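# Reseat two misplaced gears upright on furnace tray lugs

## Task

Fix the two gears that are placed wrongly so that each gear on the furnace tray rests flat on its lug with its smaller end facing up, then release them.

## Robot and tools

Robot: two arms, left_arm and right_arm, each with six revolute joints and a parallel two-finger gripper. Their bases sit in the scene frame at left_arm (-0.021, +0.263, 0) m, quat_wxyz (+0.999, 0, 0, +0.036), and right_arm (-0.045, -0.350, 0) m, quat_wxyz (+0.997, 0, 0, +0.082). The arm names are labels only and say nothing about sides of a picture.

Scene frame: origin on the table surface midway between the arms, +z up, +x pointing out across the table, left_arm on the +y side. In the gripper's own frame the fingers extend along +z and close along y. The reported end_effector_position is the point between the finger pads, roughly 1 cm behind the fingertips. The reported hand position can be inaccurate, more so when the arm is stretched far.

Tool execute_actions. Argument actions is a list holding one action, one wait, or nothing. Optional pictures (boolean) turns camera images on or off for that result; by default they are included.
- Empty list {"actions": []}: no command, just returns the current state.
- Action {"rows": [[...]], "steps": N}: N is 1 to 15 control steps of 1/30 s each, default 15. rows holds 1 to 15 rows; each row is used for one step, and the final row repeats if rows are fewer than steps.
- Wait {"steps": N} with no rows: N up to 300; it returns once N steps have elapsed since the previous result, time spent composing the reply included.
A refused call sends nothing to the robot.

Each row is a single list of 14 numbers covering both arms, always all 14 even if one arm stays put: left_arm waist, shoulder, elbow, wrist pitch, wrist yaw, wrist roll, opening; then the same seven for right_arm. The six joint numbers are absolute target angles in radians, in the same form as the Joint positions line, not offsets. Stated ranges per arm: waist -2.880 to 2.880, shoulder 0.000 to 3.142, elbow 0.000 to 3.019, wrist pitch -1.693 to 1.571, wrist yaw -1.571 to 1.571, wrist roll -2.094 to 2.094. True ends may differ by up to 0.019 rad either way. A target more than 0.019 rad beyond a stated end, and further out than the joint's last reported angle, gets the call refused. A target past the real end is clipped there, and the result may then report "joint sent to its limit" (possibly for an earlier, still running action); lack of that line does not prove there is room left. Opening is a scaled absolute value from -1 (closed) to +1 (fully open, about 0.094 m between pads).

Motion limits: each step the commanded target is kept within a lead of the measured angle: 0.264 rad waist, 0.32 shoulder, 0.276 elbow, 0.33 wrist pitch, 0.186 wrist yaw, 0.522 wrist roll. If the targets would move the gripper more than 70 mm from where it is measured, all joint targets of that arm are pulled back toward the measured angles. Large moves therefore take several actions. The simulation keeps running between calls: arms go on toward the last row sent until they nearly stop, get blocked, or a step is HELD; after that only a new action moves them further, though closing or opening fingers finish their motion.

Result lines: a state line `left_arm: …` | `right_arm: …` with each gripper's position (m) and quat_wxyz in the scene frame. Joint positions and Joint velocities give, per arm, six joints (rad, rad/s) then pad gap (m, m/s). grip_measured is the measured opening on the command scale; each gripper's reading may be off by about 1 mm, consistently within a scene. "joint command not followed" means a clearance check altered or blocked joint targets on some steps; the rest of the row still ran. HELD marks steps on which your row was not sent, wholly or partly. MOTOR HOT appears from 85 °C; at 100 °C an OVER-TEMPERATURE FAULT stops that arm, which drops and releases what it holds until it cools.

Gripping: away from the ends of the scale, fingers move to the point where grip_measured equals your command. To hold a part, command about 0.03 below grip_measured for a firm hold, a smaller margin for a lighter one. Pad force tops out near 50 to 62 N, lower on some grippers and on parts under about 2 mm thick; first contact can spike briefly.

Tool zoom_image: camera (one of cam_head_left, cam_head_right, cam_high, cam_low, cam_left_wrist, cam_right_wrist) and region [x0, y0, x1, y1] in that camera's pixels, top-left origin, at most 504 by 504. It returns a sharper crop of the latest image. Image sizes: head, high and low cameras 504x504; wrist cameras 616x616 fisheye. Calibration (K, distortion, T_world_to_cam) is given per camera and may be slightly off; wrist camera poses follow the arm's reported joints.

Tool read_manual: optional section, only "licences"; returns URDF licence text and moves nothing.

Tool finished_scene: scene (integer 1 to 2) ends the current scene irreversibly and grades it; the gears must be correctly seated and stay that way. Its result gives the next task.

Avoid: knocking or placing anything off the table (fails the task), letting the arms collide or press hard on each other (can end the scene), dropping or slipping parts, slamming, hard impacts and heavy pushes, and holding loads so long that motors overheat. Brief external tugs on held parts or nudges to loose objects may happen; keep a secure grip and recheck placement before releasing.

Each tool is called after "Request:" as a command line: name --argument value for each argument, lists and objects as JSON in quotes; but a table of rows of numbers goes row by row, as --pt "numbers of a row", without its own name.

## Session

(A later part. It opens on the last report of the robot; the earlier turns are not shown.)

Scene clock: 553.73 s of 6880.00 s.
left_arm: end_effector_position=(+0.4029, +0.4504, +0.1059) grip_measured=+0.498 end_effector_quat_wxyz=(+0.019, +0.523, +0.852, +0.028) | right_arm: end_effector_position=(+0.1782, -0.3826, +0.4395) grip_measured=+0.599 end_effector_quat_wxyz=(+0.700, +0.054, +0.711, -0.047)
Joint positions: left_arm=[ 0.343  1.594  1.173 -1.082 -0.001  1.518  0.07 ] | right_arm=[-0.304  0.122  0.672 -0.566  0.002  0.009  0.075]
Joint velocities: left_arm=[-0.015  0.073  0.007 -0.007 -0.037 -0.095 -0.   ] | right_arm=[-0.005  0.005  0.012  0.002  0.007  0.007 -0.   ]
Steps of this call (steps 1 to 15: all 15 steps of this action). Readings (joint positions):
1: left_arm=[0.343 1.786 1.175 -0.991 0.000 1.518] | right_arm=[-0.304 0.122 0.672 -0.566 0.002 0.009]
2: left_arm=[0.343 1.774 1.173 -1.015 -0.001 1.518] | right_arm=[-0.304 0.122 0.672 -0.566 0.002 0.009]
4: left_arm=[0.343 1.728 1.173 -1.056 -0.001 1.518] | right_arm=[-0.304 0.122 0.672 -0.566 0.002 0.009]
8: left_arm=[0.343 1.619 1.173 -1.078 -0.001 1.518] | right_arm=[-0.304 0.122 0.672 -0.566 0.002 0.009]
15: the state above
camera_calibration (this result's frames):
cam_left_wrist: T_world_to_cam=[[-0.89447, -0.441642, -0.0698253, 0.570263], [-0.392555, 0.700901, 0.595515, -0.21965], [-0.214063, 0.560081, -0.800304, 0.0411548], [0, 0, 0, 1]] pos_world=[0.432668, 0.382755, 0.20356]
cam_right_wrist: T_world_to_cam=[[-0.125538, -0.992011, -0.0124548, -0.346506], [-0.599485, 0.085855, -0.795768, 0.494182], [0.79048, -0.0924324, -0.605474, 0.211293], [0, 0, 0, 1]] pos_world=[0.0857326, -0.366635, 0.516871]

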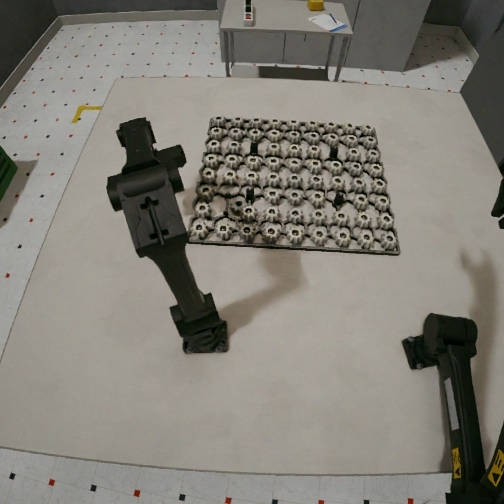

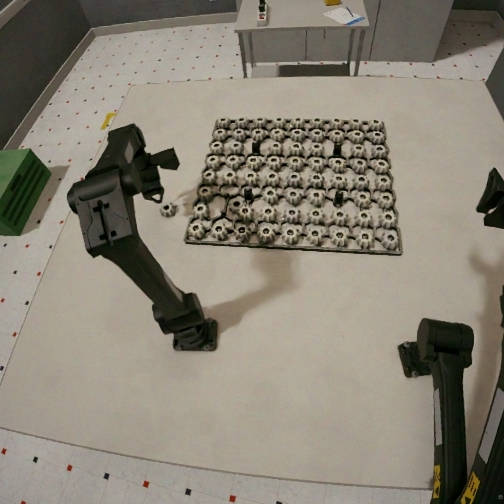

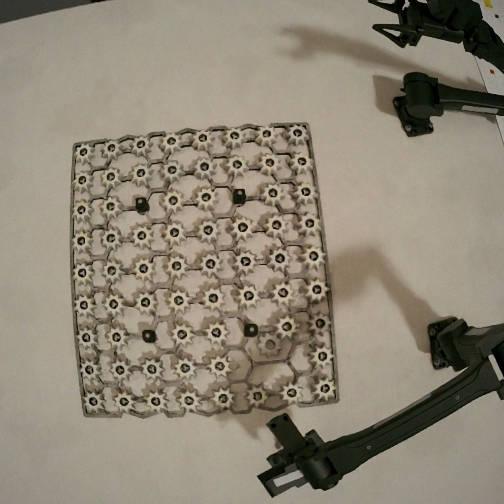

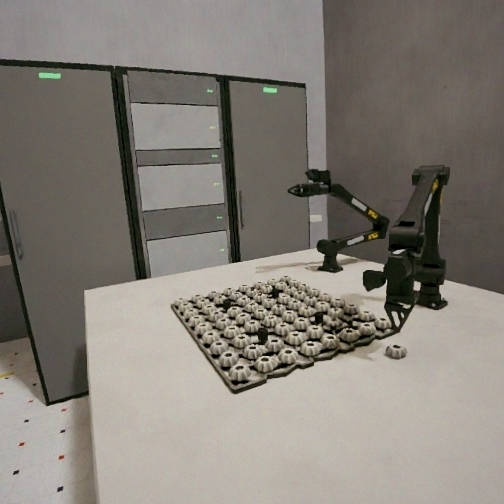

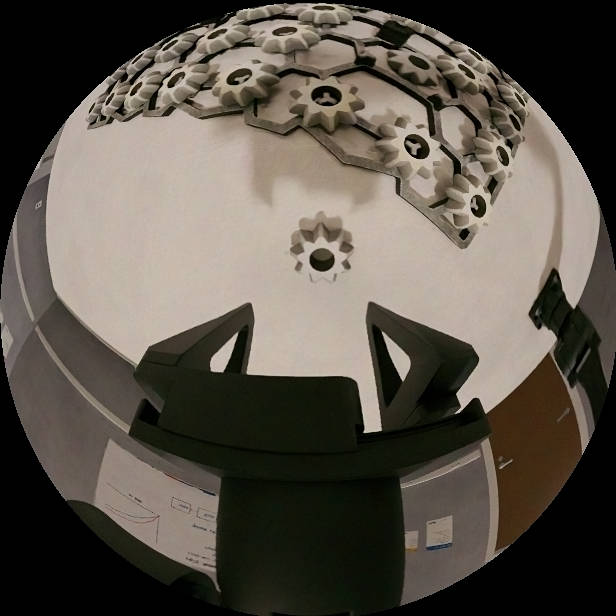

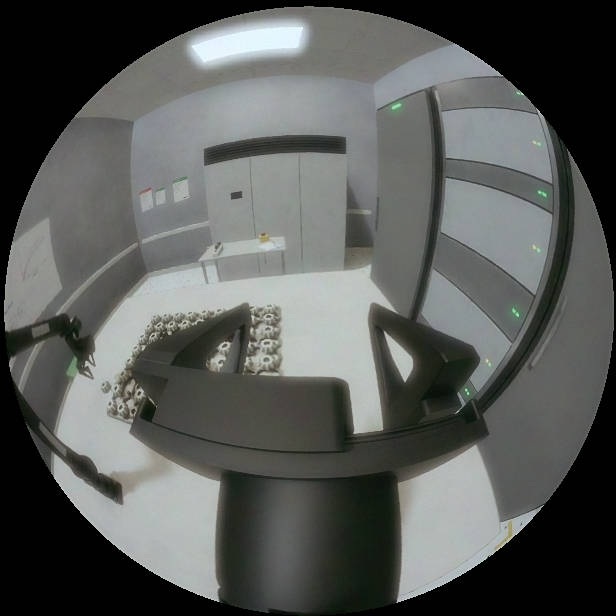

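Request:
execute_actions --actions '[{"rows":[[-0.21,1.58,1.17,-1.15,0,-0.14,0.32,-0.3,0.12,0.69,-0.576,0,0,0.6]],"steps":15}]' --pictures false

Request:
execute_actions --actions '[{"steps":30}]' --pictures false

Request:
execute_actions --actions '[{"rows":[[-0.21,1.65,1.11,-1.02,0,-0.14,0.32,-0.3,0.12,0.69,-0.576,0,0,0.6]],"steps":15}]' --pictures false

Request:
execute_actions --actions '[{"rows":[[-0.21,1.69,1.08,-0.955,0,-0.14,0.32,-0.3,0.12,0.69,-0.576,0,0,0.6]],"steps":15}]' --pictures false

Request:
execute_actions --actions '[{"rows":[[-0.21,1.72,1.08,-0.945,0,-0.14,0.32,-0.3,0.12,0.69,-0.576,0,0,0.6]],"steps":15}]'

Scene clock: 574.97 s of 6880.00 s.
left_arm: end_effector_position=(+0.4208, +0.1801, +0.1018) grip_measured=+0.322 end_effector_quat_wxyz=(+0.002, +0.335, +0.942, -0.002) | right_arm: end_effector_position=(+0.1782, -0.3826, +0.4395) grip_measured=+0.599 end_effector_quat_wxyz=(+0.700, +0.054, +0.711, -0.047)
Joint positions: left_arm=[-0.256  1.603  1.173 -1.137  0.004  0.499  0.062] | right_arm=[-0.304  0.122  0.672 -0.566  0.002  0.009  0.075]
Joint velocities: left_arm=[-0.562 -0.005  0.002 -0.056  0.022 -2.791 -0.   ] | right_arm=[ 0.005  0.015  0.007  0.002  0.037 -0.022 -0.001]
Steps of this call (steps 1 to 15: the robot went on to your last target; steps 16 to 90: nothing new was sent; then 17.73 s passed at rest; steps 91 to 105: all 15 steps of this action). Readings (joint positions):
91: left_arm=[0.334 1.603 1.173 -1.087 -0.004 1.476] | right_arm=[-0.304 0.122 0.672 -0.566 0.002 0.009]
92: left_arm=[0.318 1.603 1.173 -1.096 -0.006 1.420] | right_arm=[-0.304 0.122 0.672 -0.566 0.002 0.009]
94: left_arm=[0.251 1.603 1.173 -1.111 -0.006 1.310] | right_arm=[-0.304 0.122 0.672 -0.566 0.002 0.009]
98: left_arm=[0.062 1.603 1.173 -1.122 -0.005 1.088] | right_arm=[-0.304 0.122 0.672 -0.566 0.002 0.009]
105: the state above

Scene clock: 575.97 s of 6880.00 s.
left_arm: end_effector_position=(+0.4237, +0.2038, +0.1026) grip_measured=+0.322 end_effector_quat_wxyz=(+0.001, +0.003, +1.000, -0.001) | right_arm: end_effector_position=(+0.1782, -0.3826, +0.4395) grip_measured=+0.599 end_effector_quat_wxyz=(+0.700, +0.054, +0.711, -0.047)
Joint positions: left_arm=[-0.204  1.601  1.173 -1.141  0.001 -0.124  0.062] | right_arm=[-0.304  0.122  0.672 -0.566  0.002  0.009  0.075]
Joint velocities: left_arm=[-0.005  0.005 -0.017  0.002 -0.051 -0.007  0.   ] | right_arm=[-0.005 -0.024 -0.002 -0.007  0.066 -0.007 -0.   ]
Steps of this call (steps 1 to 30: the robot went on to your last target). Readings (joint positions):
1: left_arm=[-0.268 1.603 1.173 -1.139 0.005 0.403] | right_arm=[-0.304 0.122 0.672 -0.566 0.002 0.009]
2: left_arm=[-0.270 1.602 1.173 -1.140 0.005 0.307] | right_arm=[-0.304 0.122 0.672 -0.566 0.002 0.009]
4: left_arm=[-0.255 1.602 1.173 -1.141 0.004 0.151] | right_arm=[-0.304 0.122 0.672 -0.566 0.002 0.009]
8: left_arm=[-0.213 1.601 1.173 -1.141 0.002 -0.013] | right_arm=[-0.304 0.122 0.672 -0.566 0.002 0.009]
30: the state above

Scene clock: 576.47 s of 6880.00 s.
left_arm: end_effector_position=(+0.4237, +0.2038, +0.0641) grip_measured=+0.322 end_effector_quat_wxyz=(+0.005, +0.003, +1.000, -0.001) | right_arm: end_effector_position=(+0.1782, -0.3826, +0.4395) grip_measured=+0.599 end_effector_quat_wxyz=(+0.700, +0.054, +0.711, -0.047)
Joint positions: left_arm=[-0.204  1.644  1.113 -1.03   0.001 -0.125  0.062] | right_arm=[-0.304  0.122  0.672 -0.566  0.002  0.009  0.075]
Joint velocities: left_arm=[-0.005 -0.005  0.002 -0.027  0.066  0.051  0.   ] | right_arm=[-0.005 -0.015 -0.002 -0.002  0.007  0.051 -0.001]
Steps of this call (steps 1 to 15: all 15 steps of this action). Readings (joint positions):
1: left_arm=[-0.204 1.602 1.166 -1.121 0.001 -0.125] | right_arm=[-0.304 0.122 0.672 -0.566 0.002 0.009]
2: left_arm=[-0.204 1.602 1.155 -1.085 0.001 -0.125] | right_arm=[-0.304 0.122 0.672 -0.566 0.002 0.009]
4: left_arm=[-0.204 1.613 1.134 -1.046 0.001 -0.125] | right_arm=[-0.304 0.122 0.672 -0.566 0.002 0.009]
8: left_arm=[-0.204 1.639 1.115 -1.034 0.001 -0.125] | right_arm=[-0.304 0.122 0.672 -0.566 0.002 0.009]
15: the state above

Scene clock: 576.97 s of 6880.00 s.
left_arm: end_effector_position=(+0.4247, +0.2037, +0.0411) grip_measured=+0.322 end_effector_quat_wxyz=(+0.007, +0.003, +1.000, -0.001) | right_arm: end_effector_position=(+0.1782, -0.3826, +0.4395) grip_measured=+0.599 end_effector_quat_wxyz=(+0.700, +0.054, +0.711, -0.047)
Joint positions: left_arm=[-0.204  1.677  1.086 -0.966  0.001 -0.125  0.062] | right_arm=[-0.304  0.122  0.672 -0.566  0.002  0.009  0.075]
Joint velocities: left_arm=[-0.024 -0.024 -0.002  0.012 -0.007 -0.051 -0.   ] | right_arm=[-0.015 -0.005  0.007  0.002 -0.037 -0.095 -0.001]
Steps of this call (steps 1 to 15: all 15 steps of this action). Readings (joint positions):
1: left_arm=[-0.204 1.644 1.110 -1.019 0.001 -0.125] | right_arm=[-0.304 0.122 0.672 -0.566 0.002 0.009]
2: left_arm=[-0.204 1.645 1.105 -0.998 0.001 -0.125] | right_arm=[-0.304 0.122 0.672 -0.566 0.002 0.009]
4: left_arm=[-0.204 1.654 1.098 -0.975 0.001 -0.125] | right_arm=[-0.304 0.122 0.672 -0.566 0.002 0.009]
8: left_arm=[-0.204 1.673 1.089 -0.967 0.001 -0.125] | right_arm=[-0.304 0.122 0.672 -0.566 0.002 0.009]
15: the state above

Scene clock: 577.47 s of 6880.00 s.
left_arm: end_effector_position=(+0.4256, +0.2029, +0.0330) grip_measured=+0.322 end_effector_quat_wxyz=(+0.003, +0.003, +1.000, -0.002) | right_arm: end_effector_position=(+0.1782, -0.3826, +0.4395) grip_measured=+0.599 end_effector_quat_wxyz=(+0.700, +0.054, +0.711, -0.047)
Joint positions: left_arm=[-0.205  1.696  1.086 -0.955  0.004 -0.125  0.062] | right_arm=[-0.304  0.122  0.672 -0.566  0.002  0.009  0.075]
Joint velocities: left_arm=[-0.024 -0.015 -0.012 -0.017 -0.051  0.051  0.   ] | right_arm=[-0.005 -0.015 -0.012 -0.007  0.007  0.007  0.   ]
Steps of this call (steps 1 to 15: all 15 steps of this action). Readings (joint positions):
1: left_arm=[-0.204 1.678 1.086 -0.964 0.001 -0.125] | right_arm=[-0.304 0.122 0.672 -0.566 0.002 0.009]
2: left_arm=[-0.204 1.680 1.086 -0.961 0.001 -0.125] | right_arm=[-0.304 0.122 0.672 -0.566 0.002 0.009]
4: left_arm=[-0.204 1.687 1.086 -0.957 0.001 -0.125] | right_arm=[-0.304 0.122 0.672 -0.566 0.002 0.009]
8: left_arm=[-0.205 1.696 1.086 -0.955 0.004 -0.125] | right_arm=[-0.304 0.122 0.672 -0.566 0.002 0.009]
15: the state above
camera_calibration (this result's frames):
cam_left_wrist: T_world_to_cam=[[-0.0162946, -0.999866, 0.00185923, 0.213383], [-0.804109, 0.0142095, 0.594313, 0.320695], [-0.594259, 0.00818905, -0.804232, 0.400147], [0, 0, 0, 1]] pos_world=[0.499142, 0.205521, 0.130821]
cam_right_wrist: T_world_to_cam=[[-0.125538, -0.992011, -0.0124548, -0.346506], [-0.599485, 0.085855, -0.795768, 0.494182], [0.79048, -0.0924324, -0.605474, 0.211293], [0, 0, 0, 1]] pos_world=[0.0857326, -0.366635, 0.516871]

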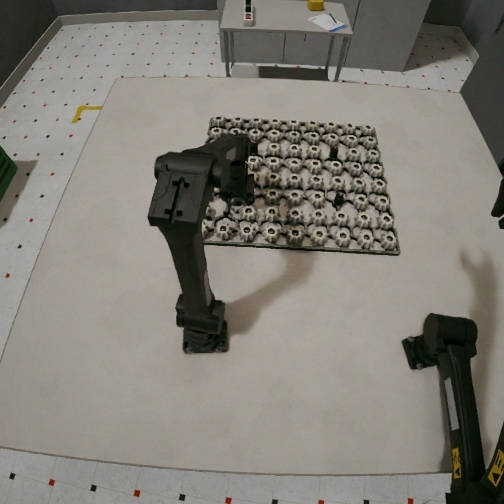

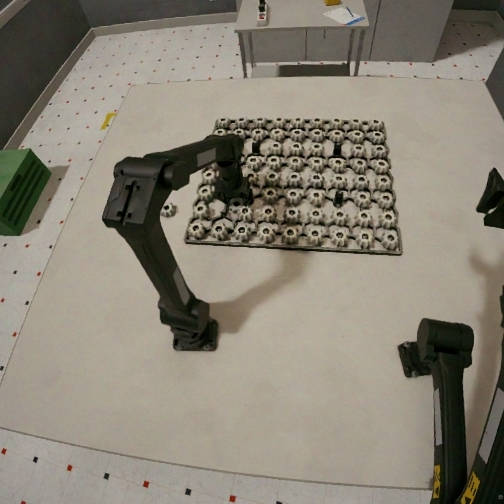

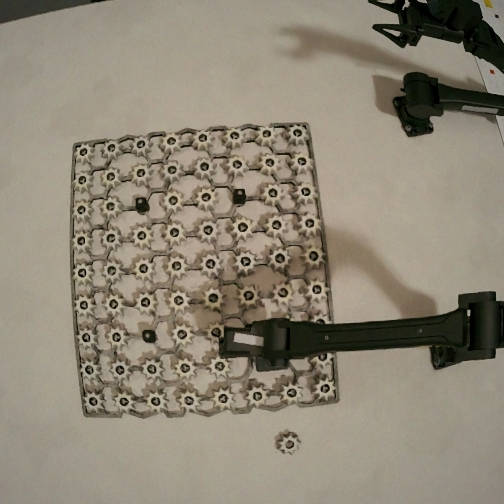

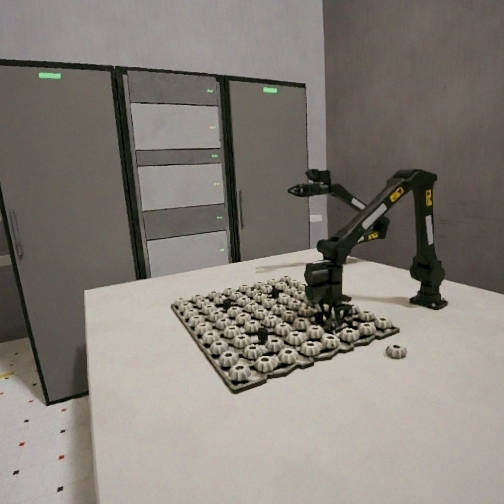

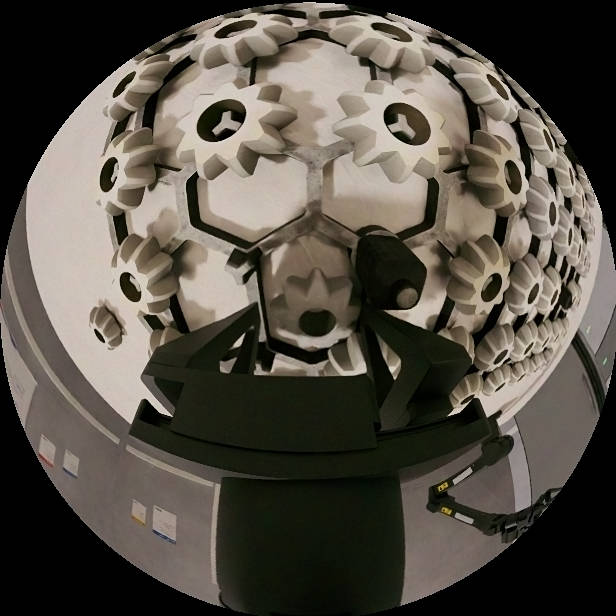

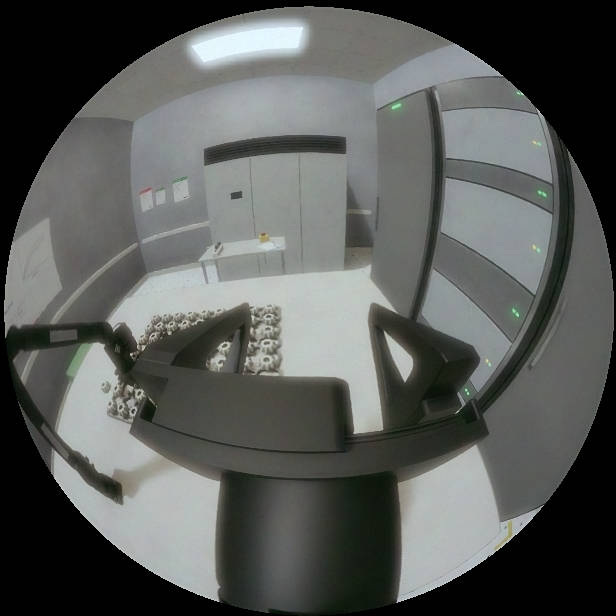

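Request:
execute_actions --actions '[{"rows":[[-0.21,1.71,1.08,-0.95,0,-0.14,-0.2,-0.3,0.12,0.69,-0.576,0,0,0.6]],"steps":15}]' --pictures false

Request:
execute_actions --actions '[{"rows":[[-0.21,1.6,1.086,-0.955,0,-0.14,-0.2,-0.3,0.12,0.69,-0.576,0,0,0.6]],"steps":15}]'

Scene clock: 585.33 s of 6880.00 s.
left_arm: end_effector_position=(+0.4275, +0.2022, +0.0375) grip_measured=-0.198 end_effector_quat_wxyz=(+0.008, +0.003, +1.000, -0.002) | right_arm: end_effector_position=(+0.1782, -0.3826, +0.4395) grip_measured=+0.599 end_effector_quat_wxyz=(+0.700, +0.054, +0.711, -0.047)
Joint positions: left_arm=[-0.206  1.687  1.088 -0.954  0.003 -0.126  0.038] | right_arm=[-0.304  0.122  0.672 -0.566  0.002  0.009  0.075]
Joint velocities: left_arm=[-0.015 -0.015 -0.002 -0.022  0.007  0.037 -0.001] | right_arm=[-0.005  0.005  0.012 -0.012  0.037  0.007 -0.002]
Steps of this call (steps 1 to 15: the robot went on to your last target; steps 16 to 90: nothing new was sent; then 4.37 s passed at rest; steps 91 to 105: all 15 steps of this action). Readings (joint positions):
91: left_arm=[-0.205 1.696 1.086 -0.955 0.008 -0.126] | right_arm=[-0.304 0.122 0.672 -0.566 0.002 0.009]
92: left_arm=[-0.206 1.694 1.087 -0.957 0.005 -0.126] | right_arm=[-0.304 0.122 0.672 -0.566 0.002 0.009]
94: left_arm=[-0.206 1.684 1.088 -0.954 0.003 -0.126] | right_arm=[-0.304 0.122 0.672 -0.566 0.002 0.009]
98: left_arm=[-0.206 1.687 1.088 -0.954 0.003 -0.126] | right_arm=[-0.304 0.122 0.672 -0.566 0.002 0.009]
105: the state above

Scene clock: 585.83 s of 6880.00 s.
left_arm: end_effector_position=(+0.4326, +0.2015, +0.0756) grip_measured=-0.198 end_effector_quat_wxyz=(+0.052, +0.003, +0.999, -0.008) | right_arm: end_effector_position=(+0.1782, -0.3826, +0.4395) grip_measured=+0.599 end_effector_quat_wxyz=(+0.700, +0.054, +0.711, -0.047)
Joint positions: left_arm=[-0.206  1.597  1.085 -0.954  0.003 -0.126  0.038] | right_arm=[-0.304  0.122  0.672 -0.566  0.002  0.009  0.075]
Joint velocities: left_arm=[ 0.005  0.005 -0.002 -0.002 -0.051  0.007 -0.   ] | right_arm=[-0.024 -0.005  0.007 -0.012  0.022  0.037  0.   ]
Steps of this call (steps 1 to 15: all 15 steps of this action). Readings (joint positions):
1: left_arm=[-0.206 1.683 1.088 -0.954 0.003 -0.126] | right_arm=[-0.304 0.122 0.672 -0.566 0.002 0.009]
2: left_arm=[-0.206 1.676 1.086 -0.954 0.003 -0.126] | right_arm=[-0.304 0.122 0.672 -0.566 0.002 0.009]
4: left_arm=[-0.206 1.653 1.085 -0.954 0.003 -0.126] | right_arm=[-0.304 0.122 0.672 -0.566 0.002 0.009]
8: left_arm=[-0.206 1.607 1.085 -0.954 0.003 -0.126] | right_arm=[-0.304 0.122 0.672 -0.566 0.002 0.009]
15: the state above
camera_calibration (this result's frames):
cam_left_wrist: T_world_to_cam=[[-0.017677, -0.999771, 0.0120996, 0.211788], [-0.858225, 0.0213808, 0.512828, 0.329186], [-0.512969, -0.00131896, -0.858406, 0.409408], [0, 0, 0, 1]] pos_world=[0.496273, 0.205241, 0.18006]
cam_right_wrist: T_world_to_cam=[[-0.125538, -0.992011, -0.0124548, -0.346506], [-0.599485, 0.085855, -0.795768, 0.494182], [0.79048, -0.0924324, -0.605474, 0.211293], [0, 0, 0, 1]] pos_world=[0.0857326, -0.366635, 0.516871]

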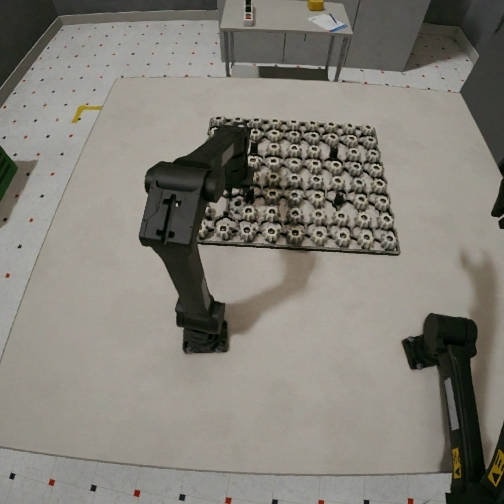

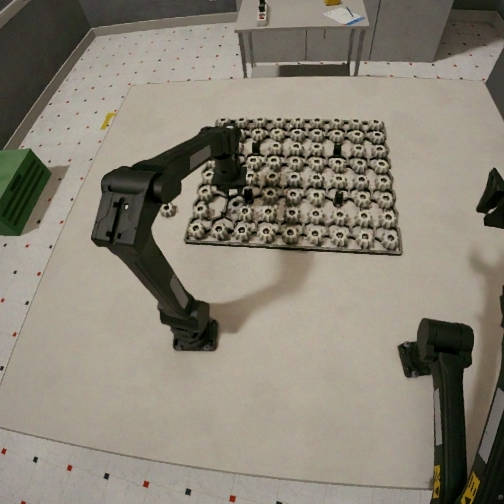

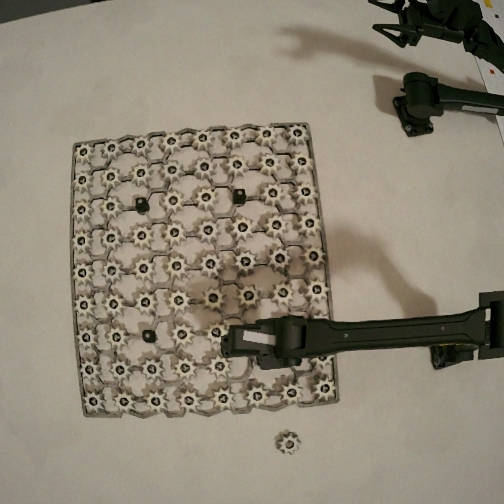

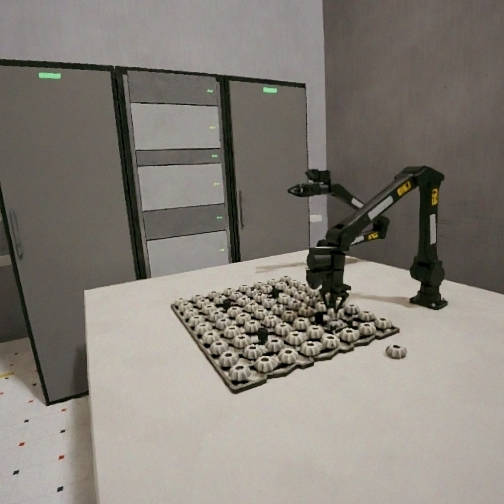

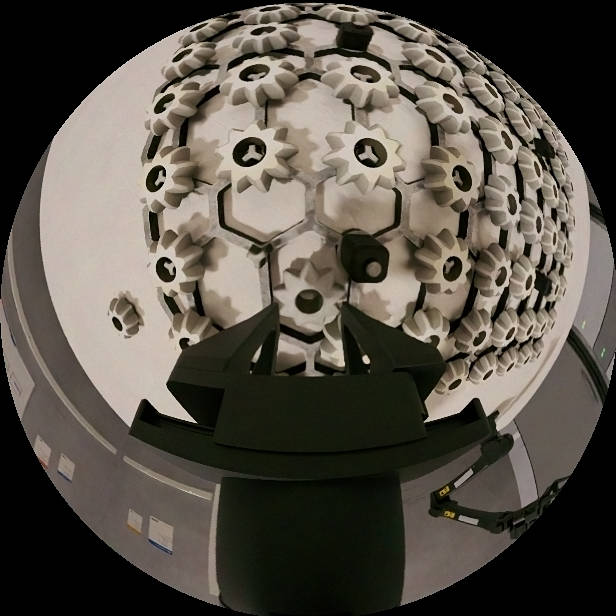

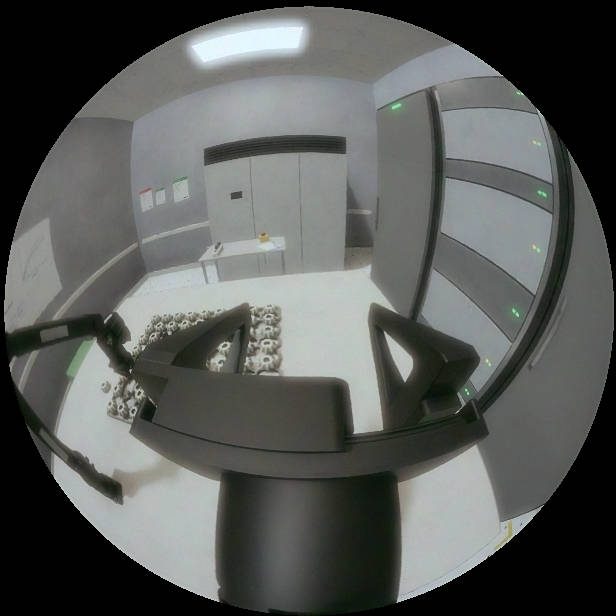

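Request:
execute_actions --actions '[{"rows":[[-0.2,1.6,1.086,-1.0,0,-1.72,0.32,-0.3,0.12,0.69,-0.576,0,0,0.6]],"steps":15}]' --pictures false

Request:
execute_actions --actions '[{"steps":25}]' --pictures false

Request:
execute_actions --actions '[{"rows":[[-0.2,1.68,1.086,-0.965,0,-1.72,0.32,-0.3,0.12,0.69,-0.576,0,0,0.6]],"steps":15}]' --pictures false

Request:
execute_actions --actions '[{"rows":[[-0.2,1.735,1.086,-0.955,0,-1.72,0.32,-0.3,0.12,0.69,-0.576,0,0,0.6]],"steps":15}]'

Scene clock: 603.23 s of 6880.00 s.
left_arm: end_effector_position=(+0.4237, +0.2030, +0.0748) grip_measured=+0.318 end_effector_quat_wxyz=(+0.023, -0.625, +0.780, -0.025) | right_arm: end_effector_position=(+0.1782, -0.3826, +0.4395) grip_measured=+0.599 end_effector_quat_wxyz=(+0.700, +0.054, +0.711, -0.047)
Joint positions: left_arm=[-0.206  1.597  1.085 -0.991  0.002 -1.483  0.062] | right_arm=[-0.304  0.122  0.672 -0.566  0.002  0.009  0.075]
Joint velocities: left_arm=[ 0.005  0.005 -0.002  0.007  0.037 -1.473  0.   ] | right_arm=[-0.005 -0.005 -0.012 -0.007 -0.051  0.051  0.   ]
Steps of this call (steps 1 to 15: the robot went on to your last target; steps 16 to 90: nothing new was sent; then 13.90 s passed at rest; steps 91 to 105: all 15 steps of this action). Readings (joint positions):
91: left_arm=[-0.206 1.597 1.085 -0.960 0.002 -0.202] | right_arm=[-0.304 0.122 0.672 -0.566 0.002 0.009]
92: left_arm=[-0.206 1.597 1.085 -0.971 0.002 -0.300] | right_arm=[-0.304 0.122 0.672 -0.566 0.002 0.009]
94: left_arm=[-0.206 1.597 1.085 -0.986 0.002 -0.494] | right_arm=[-0.304 0.122 0.672 -0.566 0.002 0.009]
98: left_arm=[-0.206 1.597 1.085 -0.991 0.002 -0.882] | right_arm=[-0.304 0.122 0.672 -0.566 0.002 0.009]
105: the state above

Scene clock: 604.07 s of 6880.00 s.
left_arm: end_effector_position=(+0.4237, +0.2030, +0.0748) grip_measured=+0.318 end_effector_quat_wxyz=(-0.020, +0.707, -0.706, +0.027) | right_arm: end_effector_position=(+0.1782, -0.3826, +0.4395) grip_measured=+0.599 end_effector_quat_wxyz=(+0.700, +0.054, +0.711, -0.047)
Joint positions: left_arm=[-0.206  1.597  1.085 -0.991  0.002 -1.705  0.062] | right_arm=[-0.304  0.122  0.672 -0.566  0.002  0.009  0.075]
Joint velocities: left_arm=[-0.005 -0.005  0.002  0.012 -0.022 -0.007  0.   ] | right_arm=[-0.015 -0.015 -0.002 -0.002 -0.081 -0.051  0.001]
Steps of this call (steps 1 to 25: the robot went on to your last target). Readings (joint positions):
1: left_arm=[-0.206 1.597 1.085 -0.991 0.002 -1.528] | right_arm=[-0.304 0.122 0.672 -0.566 0.002 0.009]
2: left_arm=[-0.206 1.597 1.085 -0.991 0.002 -1.564] | right_arm=[-0.304 0.122 0.672 -0.566 0.002 0.009]
4: left_arm=[-0.206 1.597 1.085 -0.991 0.002 -1.615] | right_arm=[-0.304 0.122 0.672 -0.566 0.002 0.009]
8: left_arm=[-0.206 1.597 1.085 -0.991 0.002 -1.669] | right_arm=[-0.304 0.122 0.672 -0.566 0.002 0.009]
25: the state above

Scene clock: 604.57 s of 6880.00 s.
left_arm: end_effector_position=(+0.4220, +0.2032, +0.0403) grip_measured=+0.318 end_effector_quat_wxyz=(-0.000, +0.708, -0.707, +0.002) | right_arm: end_effector_position=(+0.1782, -0.3826, +0.4395) grip_measured=+0.599 end_effector_quat_wxyz=(+0.700, +0.054, +0.711, -0.047)
Joint positions: left_arm=[-0.206  1.678  1.085 -0.974  0.002 -1.705  0.062] | right_arm=[-0.304  0.122  0.672 -0.566  0.002  0.009  0.075]
Joint velocities: left_arm=[-0.024 -0.015  0.002  0.007  0.022  0.037  0.001] | right_arm=[-0.015 -0.015 -0.017  0.002  0.081  0.051 -0.001]
Steps of this call (steps 1 to 15: all 15 steps of this action). Readings (joint positions):
1: left_arm=[-0.206 1.601 1.085 -0.989 0.002 -1.705] | right_arm=[-0.304 0.122 0.672 -0.566 0.002 0.009]
2: left_arm=[-0.206 1.607 1.085 -0.984 0.002 -1.705] | right_arm=[-0.304 0.122 0.672 -0.566 0.002 0.009]
4: left_arm=[-0.206 1.630 1.085 -0.978 0.002 -1.705] | right_arm=[-0.304 0.122 0.672 -0.566 0.002 0.009]
8: left_arm=[-0.206 1.673 1.085 -0.975 0.002 -1.705] | right_arm=[-0.304 0.122 0.672 -0.566 0.002 0.009]
15: the state above

Scene clock: 605.07 s of 6880.00 s.
left_arm: end_effector_position=(+0.4199, +0.2035, +0.0210) grip_measured=+0.318 end_effector_quat_wxyz=(+0.011, +0.708, -0.706, -0.012) | right_arm: end_effector_position=(+0.1782, -0.3826, +0.4395) grip_measured=+0.599 end_effector_quat_wxyz=(+0.700, +0.054, +0.711, -0.047)
Joint positions: left_arm=[-0.206  1.724  1.085 -0.964  0.002 -1.706  0.062] | right_arm=[-0.304  0.122  0.672 -0.566  0.002  0.009  0.075]
Joint velocities: left_arm=[ 0.015 -0.005  0.002 -0.007 -0.037 -0.037 -0.002] | right_arm=[-0.005  0.005 -0.007  0.017  0.051  0.022  0.002]
Steps of this call (steps 1 to 15: all 15 steps of this action). Readings (joint positions):
1: left_arm=[-0.206 1.680 1.085 -0.973 0.002 -1.705] | right_arm=[-0.304 0.122 0.672 -0.566 0.002 0.009]
2: left_arm=[-0.206 1.683 1.085 -0.970 0.002 -1.705] | right_arm=[-0.304 0.122 0.672 -0.566 0.002 0.009]
4: left_arm=[-0.206 1.696 1.085 -0.966 0.002 -1.705] | right_arm=[-0.304 0.122 0.672 -0.566 0.002 0.009]
8: left_arm=[-0.206 1.720 1.085 -0.965 0.002 -1.705] | right_arm=[-0.304 0.122 0.672 -0.566 0.002 0.009]
15: the state above
camera_calibration (this result's frames):
cam_left_wrist: T_world_to_cam=[[0.99936, -0.00807971, -0.0348588, -0.41362], [0.0143224, -0.802416, 0.596594, 0.145726], [-0.0327916, -0.596711, -0.801786, 0.274367], [0, 0, 0, 1]] pos_world=[0.420265, 0.277308, 0.118626]
cam_right_wrist: T_world_to_cam=[[-0.125538, -0.992011, -0.0124548, -0.346506], [-0.599485, 0.085855, -0.795768, 0.494182], [0.79048, -0.0924324, -0.605474, 0.211293], [0, 0, 0, 1]] pos_world=[0.0857326, -0.366635, 0.516871]

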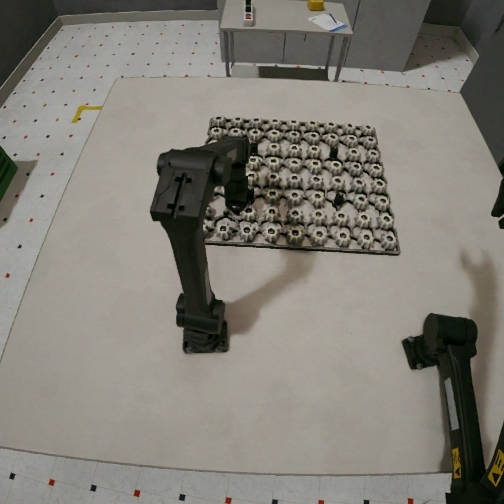

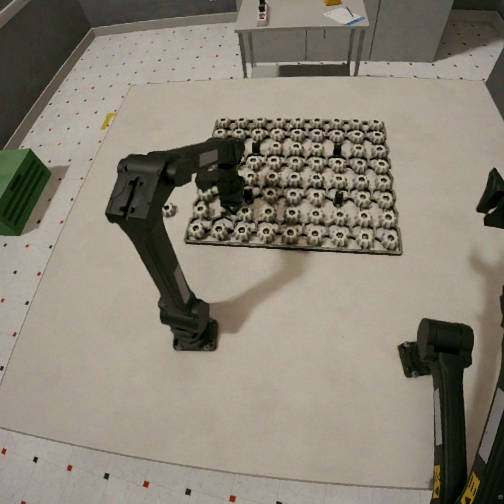

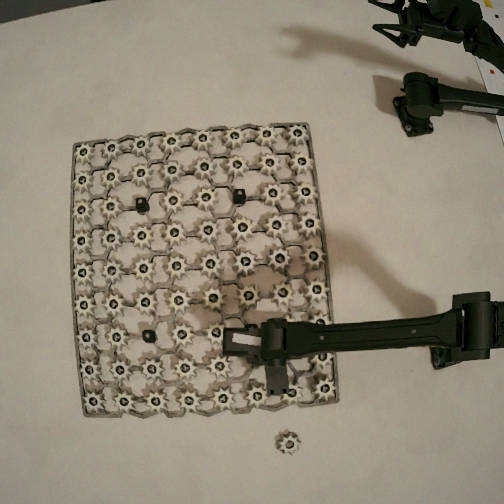

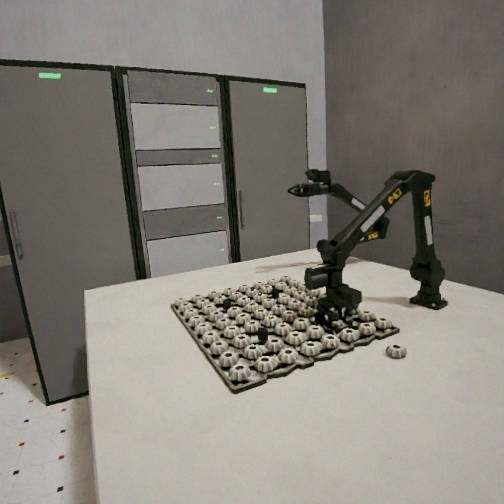

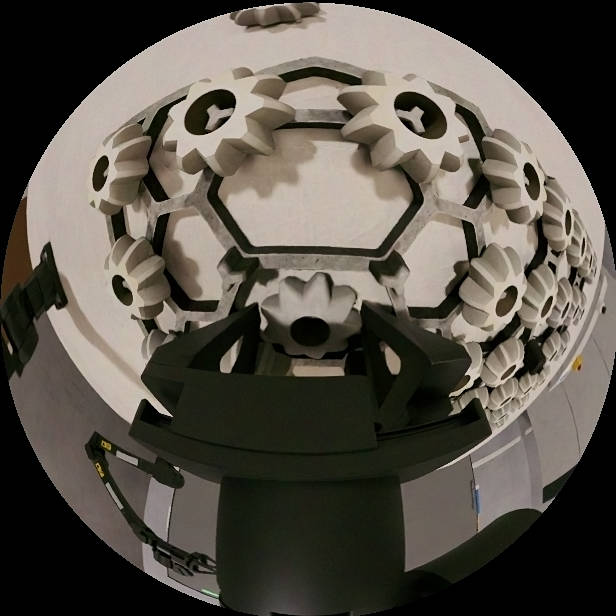

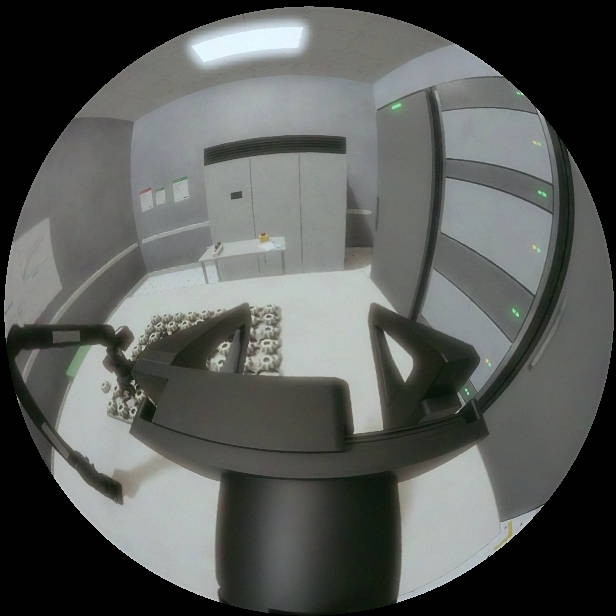

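Request:
execute_actions --actions '[{"rows":[[-0.2,1.725,1.086,-0.96,0,-1.72,0.0,1.368,0.12,0.69,-0.576,0,1.57,0.5]],"steps":12}]' --pictures false

Request:
execute_actions --actions '[{"rows":[[-0.2,1.58,1.086,-0.96,0,-1.72,0.0,1.368,0.12,0.69,-0.576,0,1.57,0.5]],"steps":15}]' --pictures false

Request:
execute_actions --actions '[{"rows":[[-1.682,0.372,0.70,-0.316,0,0,0.0,1.368,0.12,0.69,-0.576,0,1.57,0.5]],"steps":15}]' --pictures false

Request:
execute_actions --actions '[{"steps":90}]'

Scene clock: 628.53 s of 6880.00 s.
left_arm: end_effector_position=(+0.4199, +0.2037, +0.0210) grip_measured=+0.181 end_effector_quat_wxyz=(+0.010, +0.708, -0.706, -0.013) | right_arm: end_effector_position=(+0.0938, -0.1722, +0.4395) grip_measured=+0.502 end_effector_quat_wxyz=(+0.358, +0.089, +0.707, +0.603)
Joint positions: left_arm=[-0.206  1.724  1.085 -0.964  0.001 -1.706  0.055] | right_arm=[ 0.746  0.122  0.672 -0.566  0.     1.16   0.071]
Joint velocities: left_arm=[-0.005 -0.005 -0.007 -0.002 -0.007 -0.007 -0.   ] | right_arm=[ 2.857 -0.015 -0.002 -0.007  0.037  2.674 -0.001]
Steps of this call (steps 1 to 15: the robot went on to your last target; steps 16 to 90: nothing new was sent; then 20.07 s passed at rest; steps 91 to 102: all 12 steps of this action). Readings (joint positions):
91: left_arm=[-0.206 1.724 1.085 -0.964 0.001 -1.706] | right_arm=[-0.282 0.122 0.672 -0.566 0.006 0.085]
92: left_arm=[-0.206 1.724 1.085 -0.964 0.001 -1.706] | right_arm=[-0.217 0.122 0.672 -0.566 0.006 0.185]
94: left_arm=[-0.206 1.724 1.085 -0.964 0.001 -1.706] | right_arm=[-0.037 0.122 0.672 -0.566 0.004 0.380]
98: left_arm=[-0.206 1.724 1.085 -0.964 0.001 -1.706] | right_arm=[0.354 0.122 0.672 -0.566 0.001 0.772]
102: the state above

Scene clock: 629.03 s of 6880.00 s.
left_arm: end_effector_position=(+0.4265, +0.2028, +0.0782) grip_measured=+0.181 end_effector_quat_wxyz=(-0.030, +0.707, -0.705, +0.040) | right_arm: end_effector_position=(-0.0371, -0.1245, +0.4395) grip_measured=+0.502 end_effector_quat_wxyz=(+0.021, +0.003, +0.713, +0.701)
Joint positions: left_arm=[-0.206  1.581  1.073 -0.963  0.001 -1.706  0.055] | right_arm=[ 1.372  0.122  0.672 -0.566 -0.002  1.545  0.071]
Joint velocities: left_arm=[-0.005 -0.005  0.007 -0.012 -0.066 -0.022  0.   ] | right_arm=[-0.015 -0.005 -0.002 -0.002  0.037  0.11   0.   ]
Steps of this call (steps 1 to 15: all 15 steps of this action). Readings (joint positions):
1: left_arm=[-0.206 1.717 1.085 -0.963 0.001 -1.706] | right_arm=[0.845 0.122 0.672 -0.566 0.000 1.241]
2: left_arm=[-0.206 1.706 1.079 -0.963 0.001 -1.706] | right_arm=[0.943 0.122 0.672 -0.566 0.000 1.305]
4: left_arm=[-0.206 1.669 1.073 -0.963 0.001 -1.706] | right_arm=[1.139 0.122 0.672 -0.566 0.000 1.397]
8: left_arm=[-0.206 1.597 1.073 -0.963 0.001 -1.706] | right_arm=[1.398 0.122 0.672 -0.566 -0.002 1.493]
15: the state above

Scene clock: 629.53 s of 6880.00 s.
left_arm: end_effector_position=(+0.2999, -0.0166, +0.1990) grip_measured=+0.182 end_effector_quat_wxyz=(+0.254, -0.147, +0.907, -0.303) | right_arm: end_effector_position=(-0.0370, -0.1245, +0.4395) grip_measured=+0.502 end_effector_quat_wxyz=(+0.016, +0.008, +0.713, +0.701)
Joint positions: left_arm=[-0.789  1.031  0.706 -0.432 -0.002 -1.036  0.056] | right_arm=[ 1.372  0.122  0.672 -0.566 -0.002  1.558  0.071]
Joint velocities: left_arm=[-1.226 -1.158 -0.012  0.325  0.007  1.179 -0.   ] | right_arm=[-0.005 -0.015 -0.012  0.002  0.022  0.037 -0.001]
Steps of this call (steps 1 to 15: all 15 steps of this action). Readings (joint positions):
1: left_arm=[-0.214 1.569 1.053 -0.929 -0.004 -1.667] | right_arm=[1.372 0.122 0.672 -0.566 -0.002 1.548]
2: left_arm=[-0.229 1.542 1.010 -0.859 -0.010 -1.616] | right_arm=[1.372 0.122 0.672 -0.566 -0.002 1.550]
4: left_arm=[-0.293 1.466 0.904 -0.743 -0.011 -1.514] | right_arm=[1.372 0.122 0.672 -0.566 -0.002 1.554]
8: left_arm=[-0.481 1.297 0.750 -0.566 -0.006 -1.326] | right_arm=[1.372 0.122 0.672 -0.566 -0.002 1.557]
15: the state above

Scene clock: 632.53 s of 6880.00 s.
left_arm: end_effector_position=(-0.0353, -0.0418, +0.4419) grip_measured=+0.184 end_effector_quat_wxyz=(+0.477, +0.516, +0.500, -0.506) | right_arm: end_effector_position=(-0.0370, -0.1245, +0.4395) grip_measured=+0.502 end_effector_quat_wxyz=(+0.016, +0.008, +0.713, +0.701)
Joint positions: left_arm=[-1.687  0.38   0.689 -0.341  0.001 -0.014  0.056] | right_arm=[ 1.372  0.122  0.672 -0.566 -0.002  1.559  0.071]
Joint velocities: left_arm=[-0.005 -0.005  0.017 -0.007 -0.037 -0.11  -0.001] | right_arm=[-0.015  0.005  0.012 -0.012 -0.051 -0.037  0.   ]
Steps of this call (steps 1 to 45: the robot went on to your last target; steps 46 to 90: nothing new was sent). Readings (joint positions):
1: left_arm=[-0.831 0.992 0.705 -0.423 -0.001 -0.994] | right_arm=[1.372 0.122 0.672 -0.566 -0.002 1.558]
2: left_arm=[-0.873 0.952 0.705 -0.415 -0.001 -0.953] | right_arm=[1.372 0.122 0.672 -0.566 -0.002 1.558]
4: left_arm=[-0.959 0.871 0.705 -0.404 -0.000 -0.868] | right_arm=[1.372 0.122 0.672 -0.566 -0.002 1.559]
8: left_arm=[-1.136 0.700 0.705 -0.392 0.001 -0.693] | right_arm=[1.372 0.122 0.672 -0.566 -0.002 1.559]
90: the state above
All arms were judged still, so your last target was given up. Only a new action makes them travel on or press farther. Fingers that are still opening or closing keep moving.
camera_calibration (this result's frames):
cam_left_wrist: T_world_to_cam=[[-0.999111, 0.0419482, 0.00421766, -0.0317884], [0.0229143, 0.624279, -0.780865, 0.372943], [-0.0353889, -0.780074, -0.624685, 0.364627], [0, 0, 0, 1]] pos_world=[-0.0274021, 0.0529491, 0.519129]
cam_right_wrist: T_world_to_cam=[[0.00899952, -0.0000379073, -0.99996, 0.445006], [-0.825107, -0.564927, -0.00740445, -0.0929118], [-0.564904, 0.825141, -0.00511535, 0.205532], [0, 0, 0, 1]] pos_world=[0.035439, -0.222065, 0.445351]

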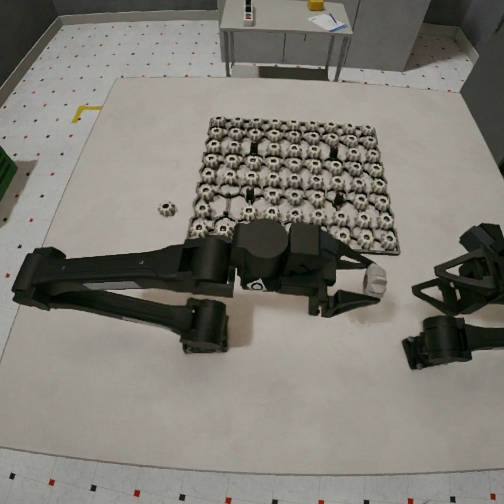

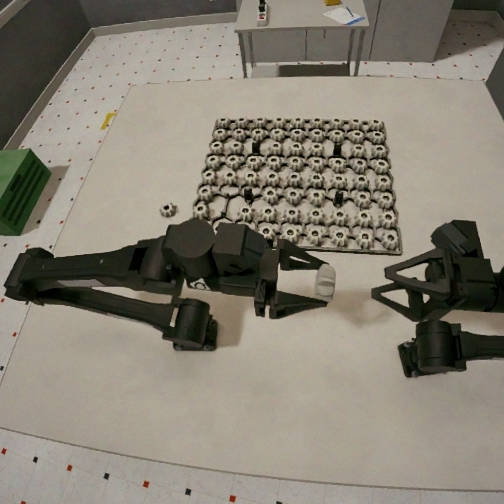

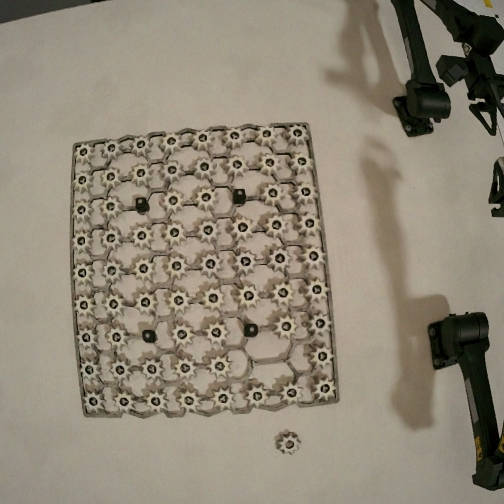

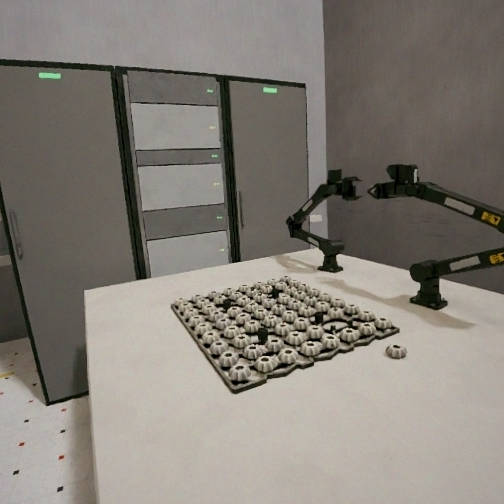

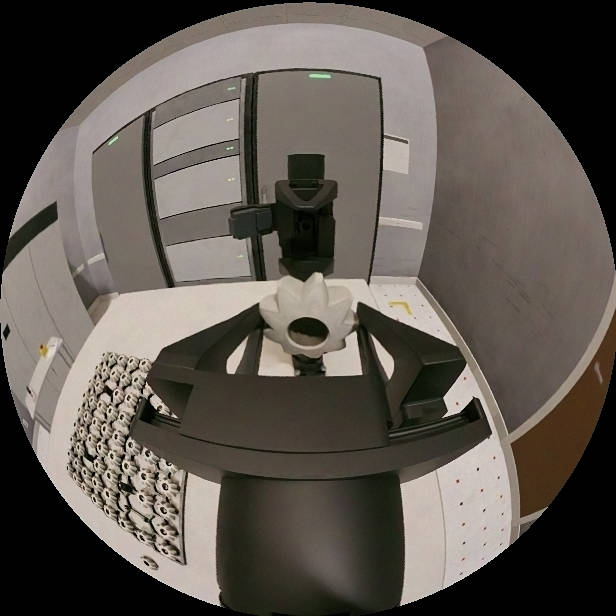

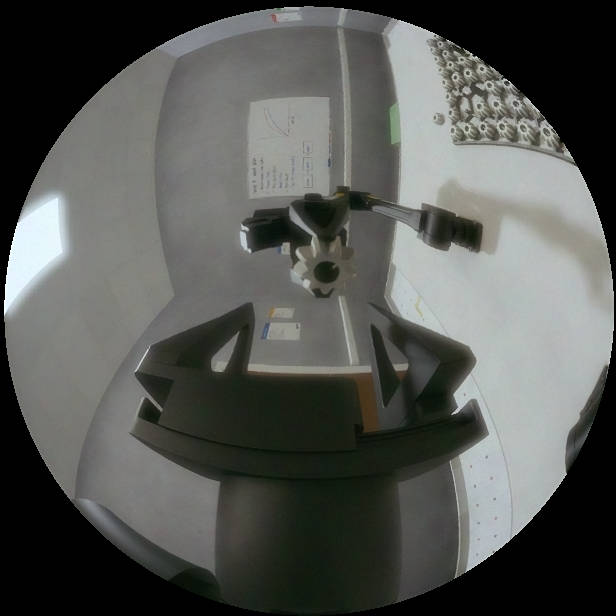

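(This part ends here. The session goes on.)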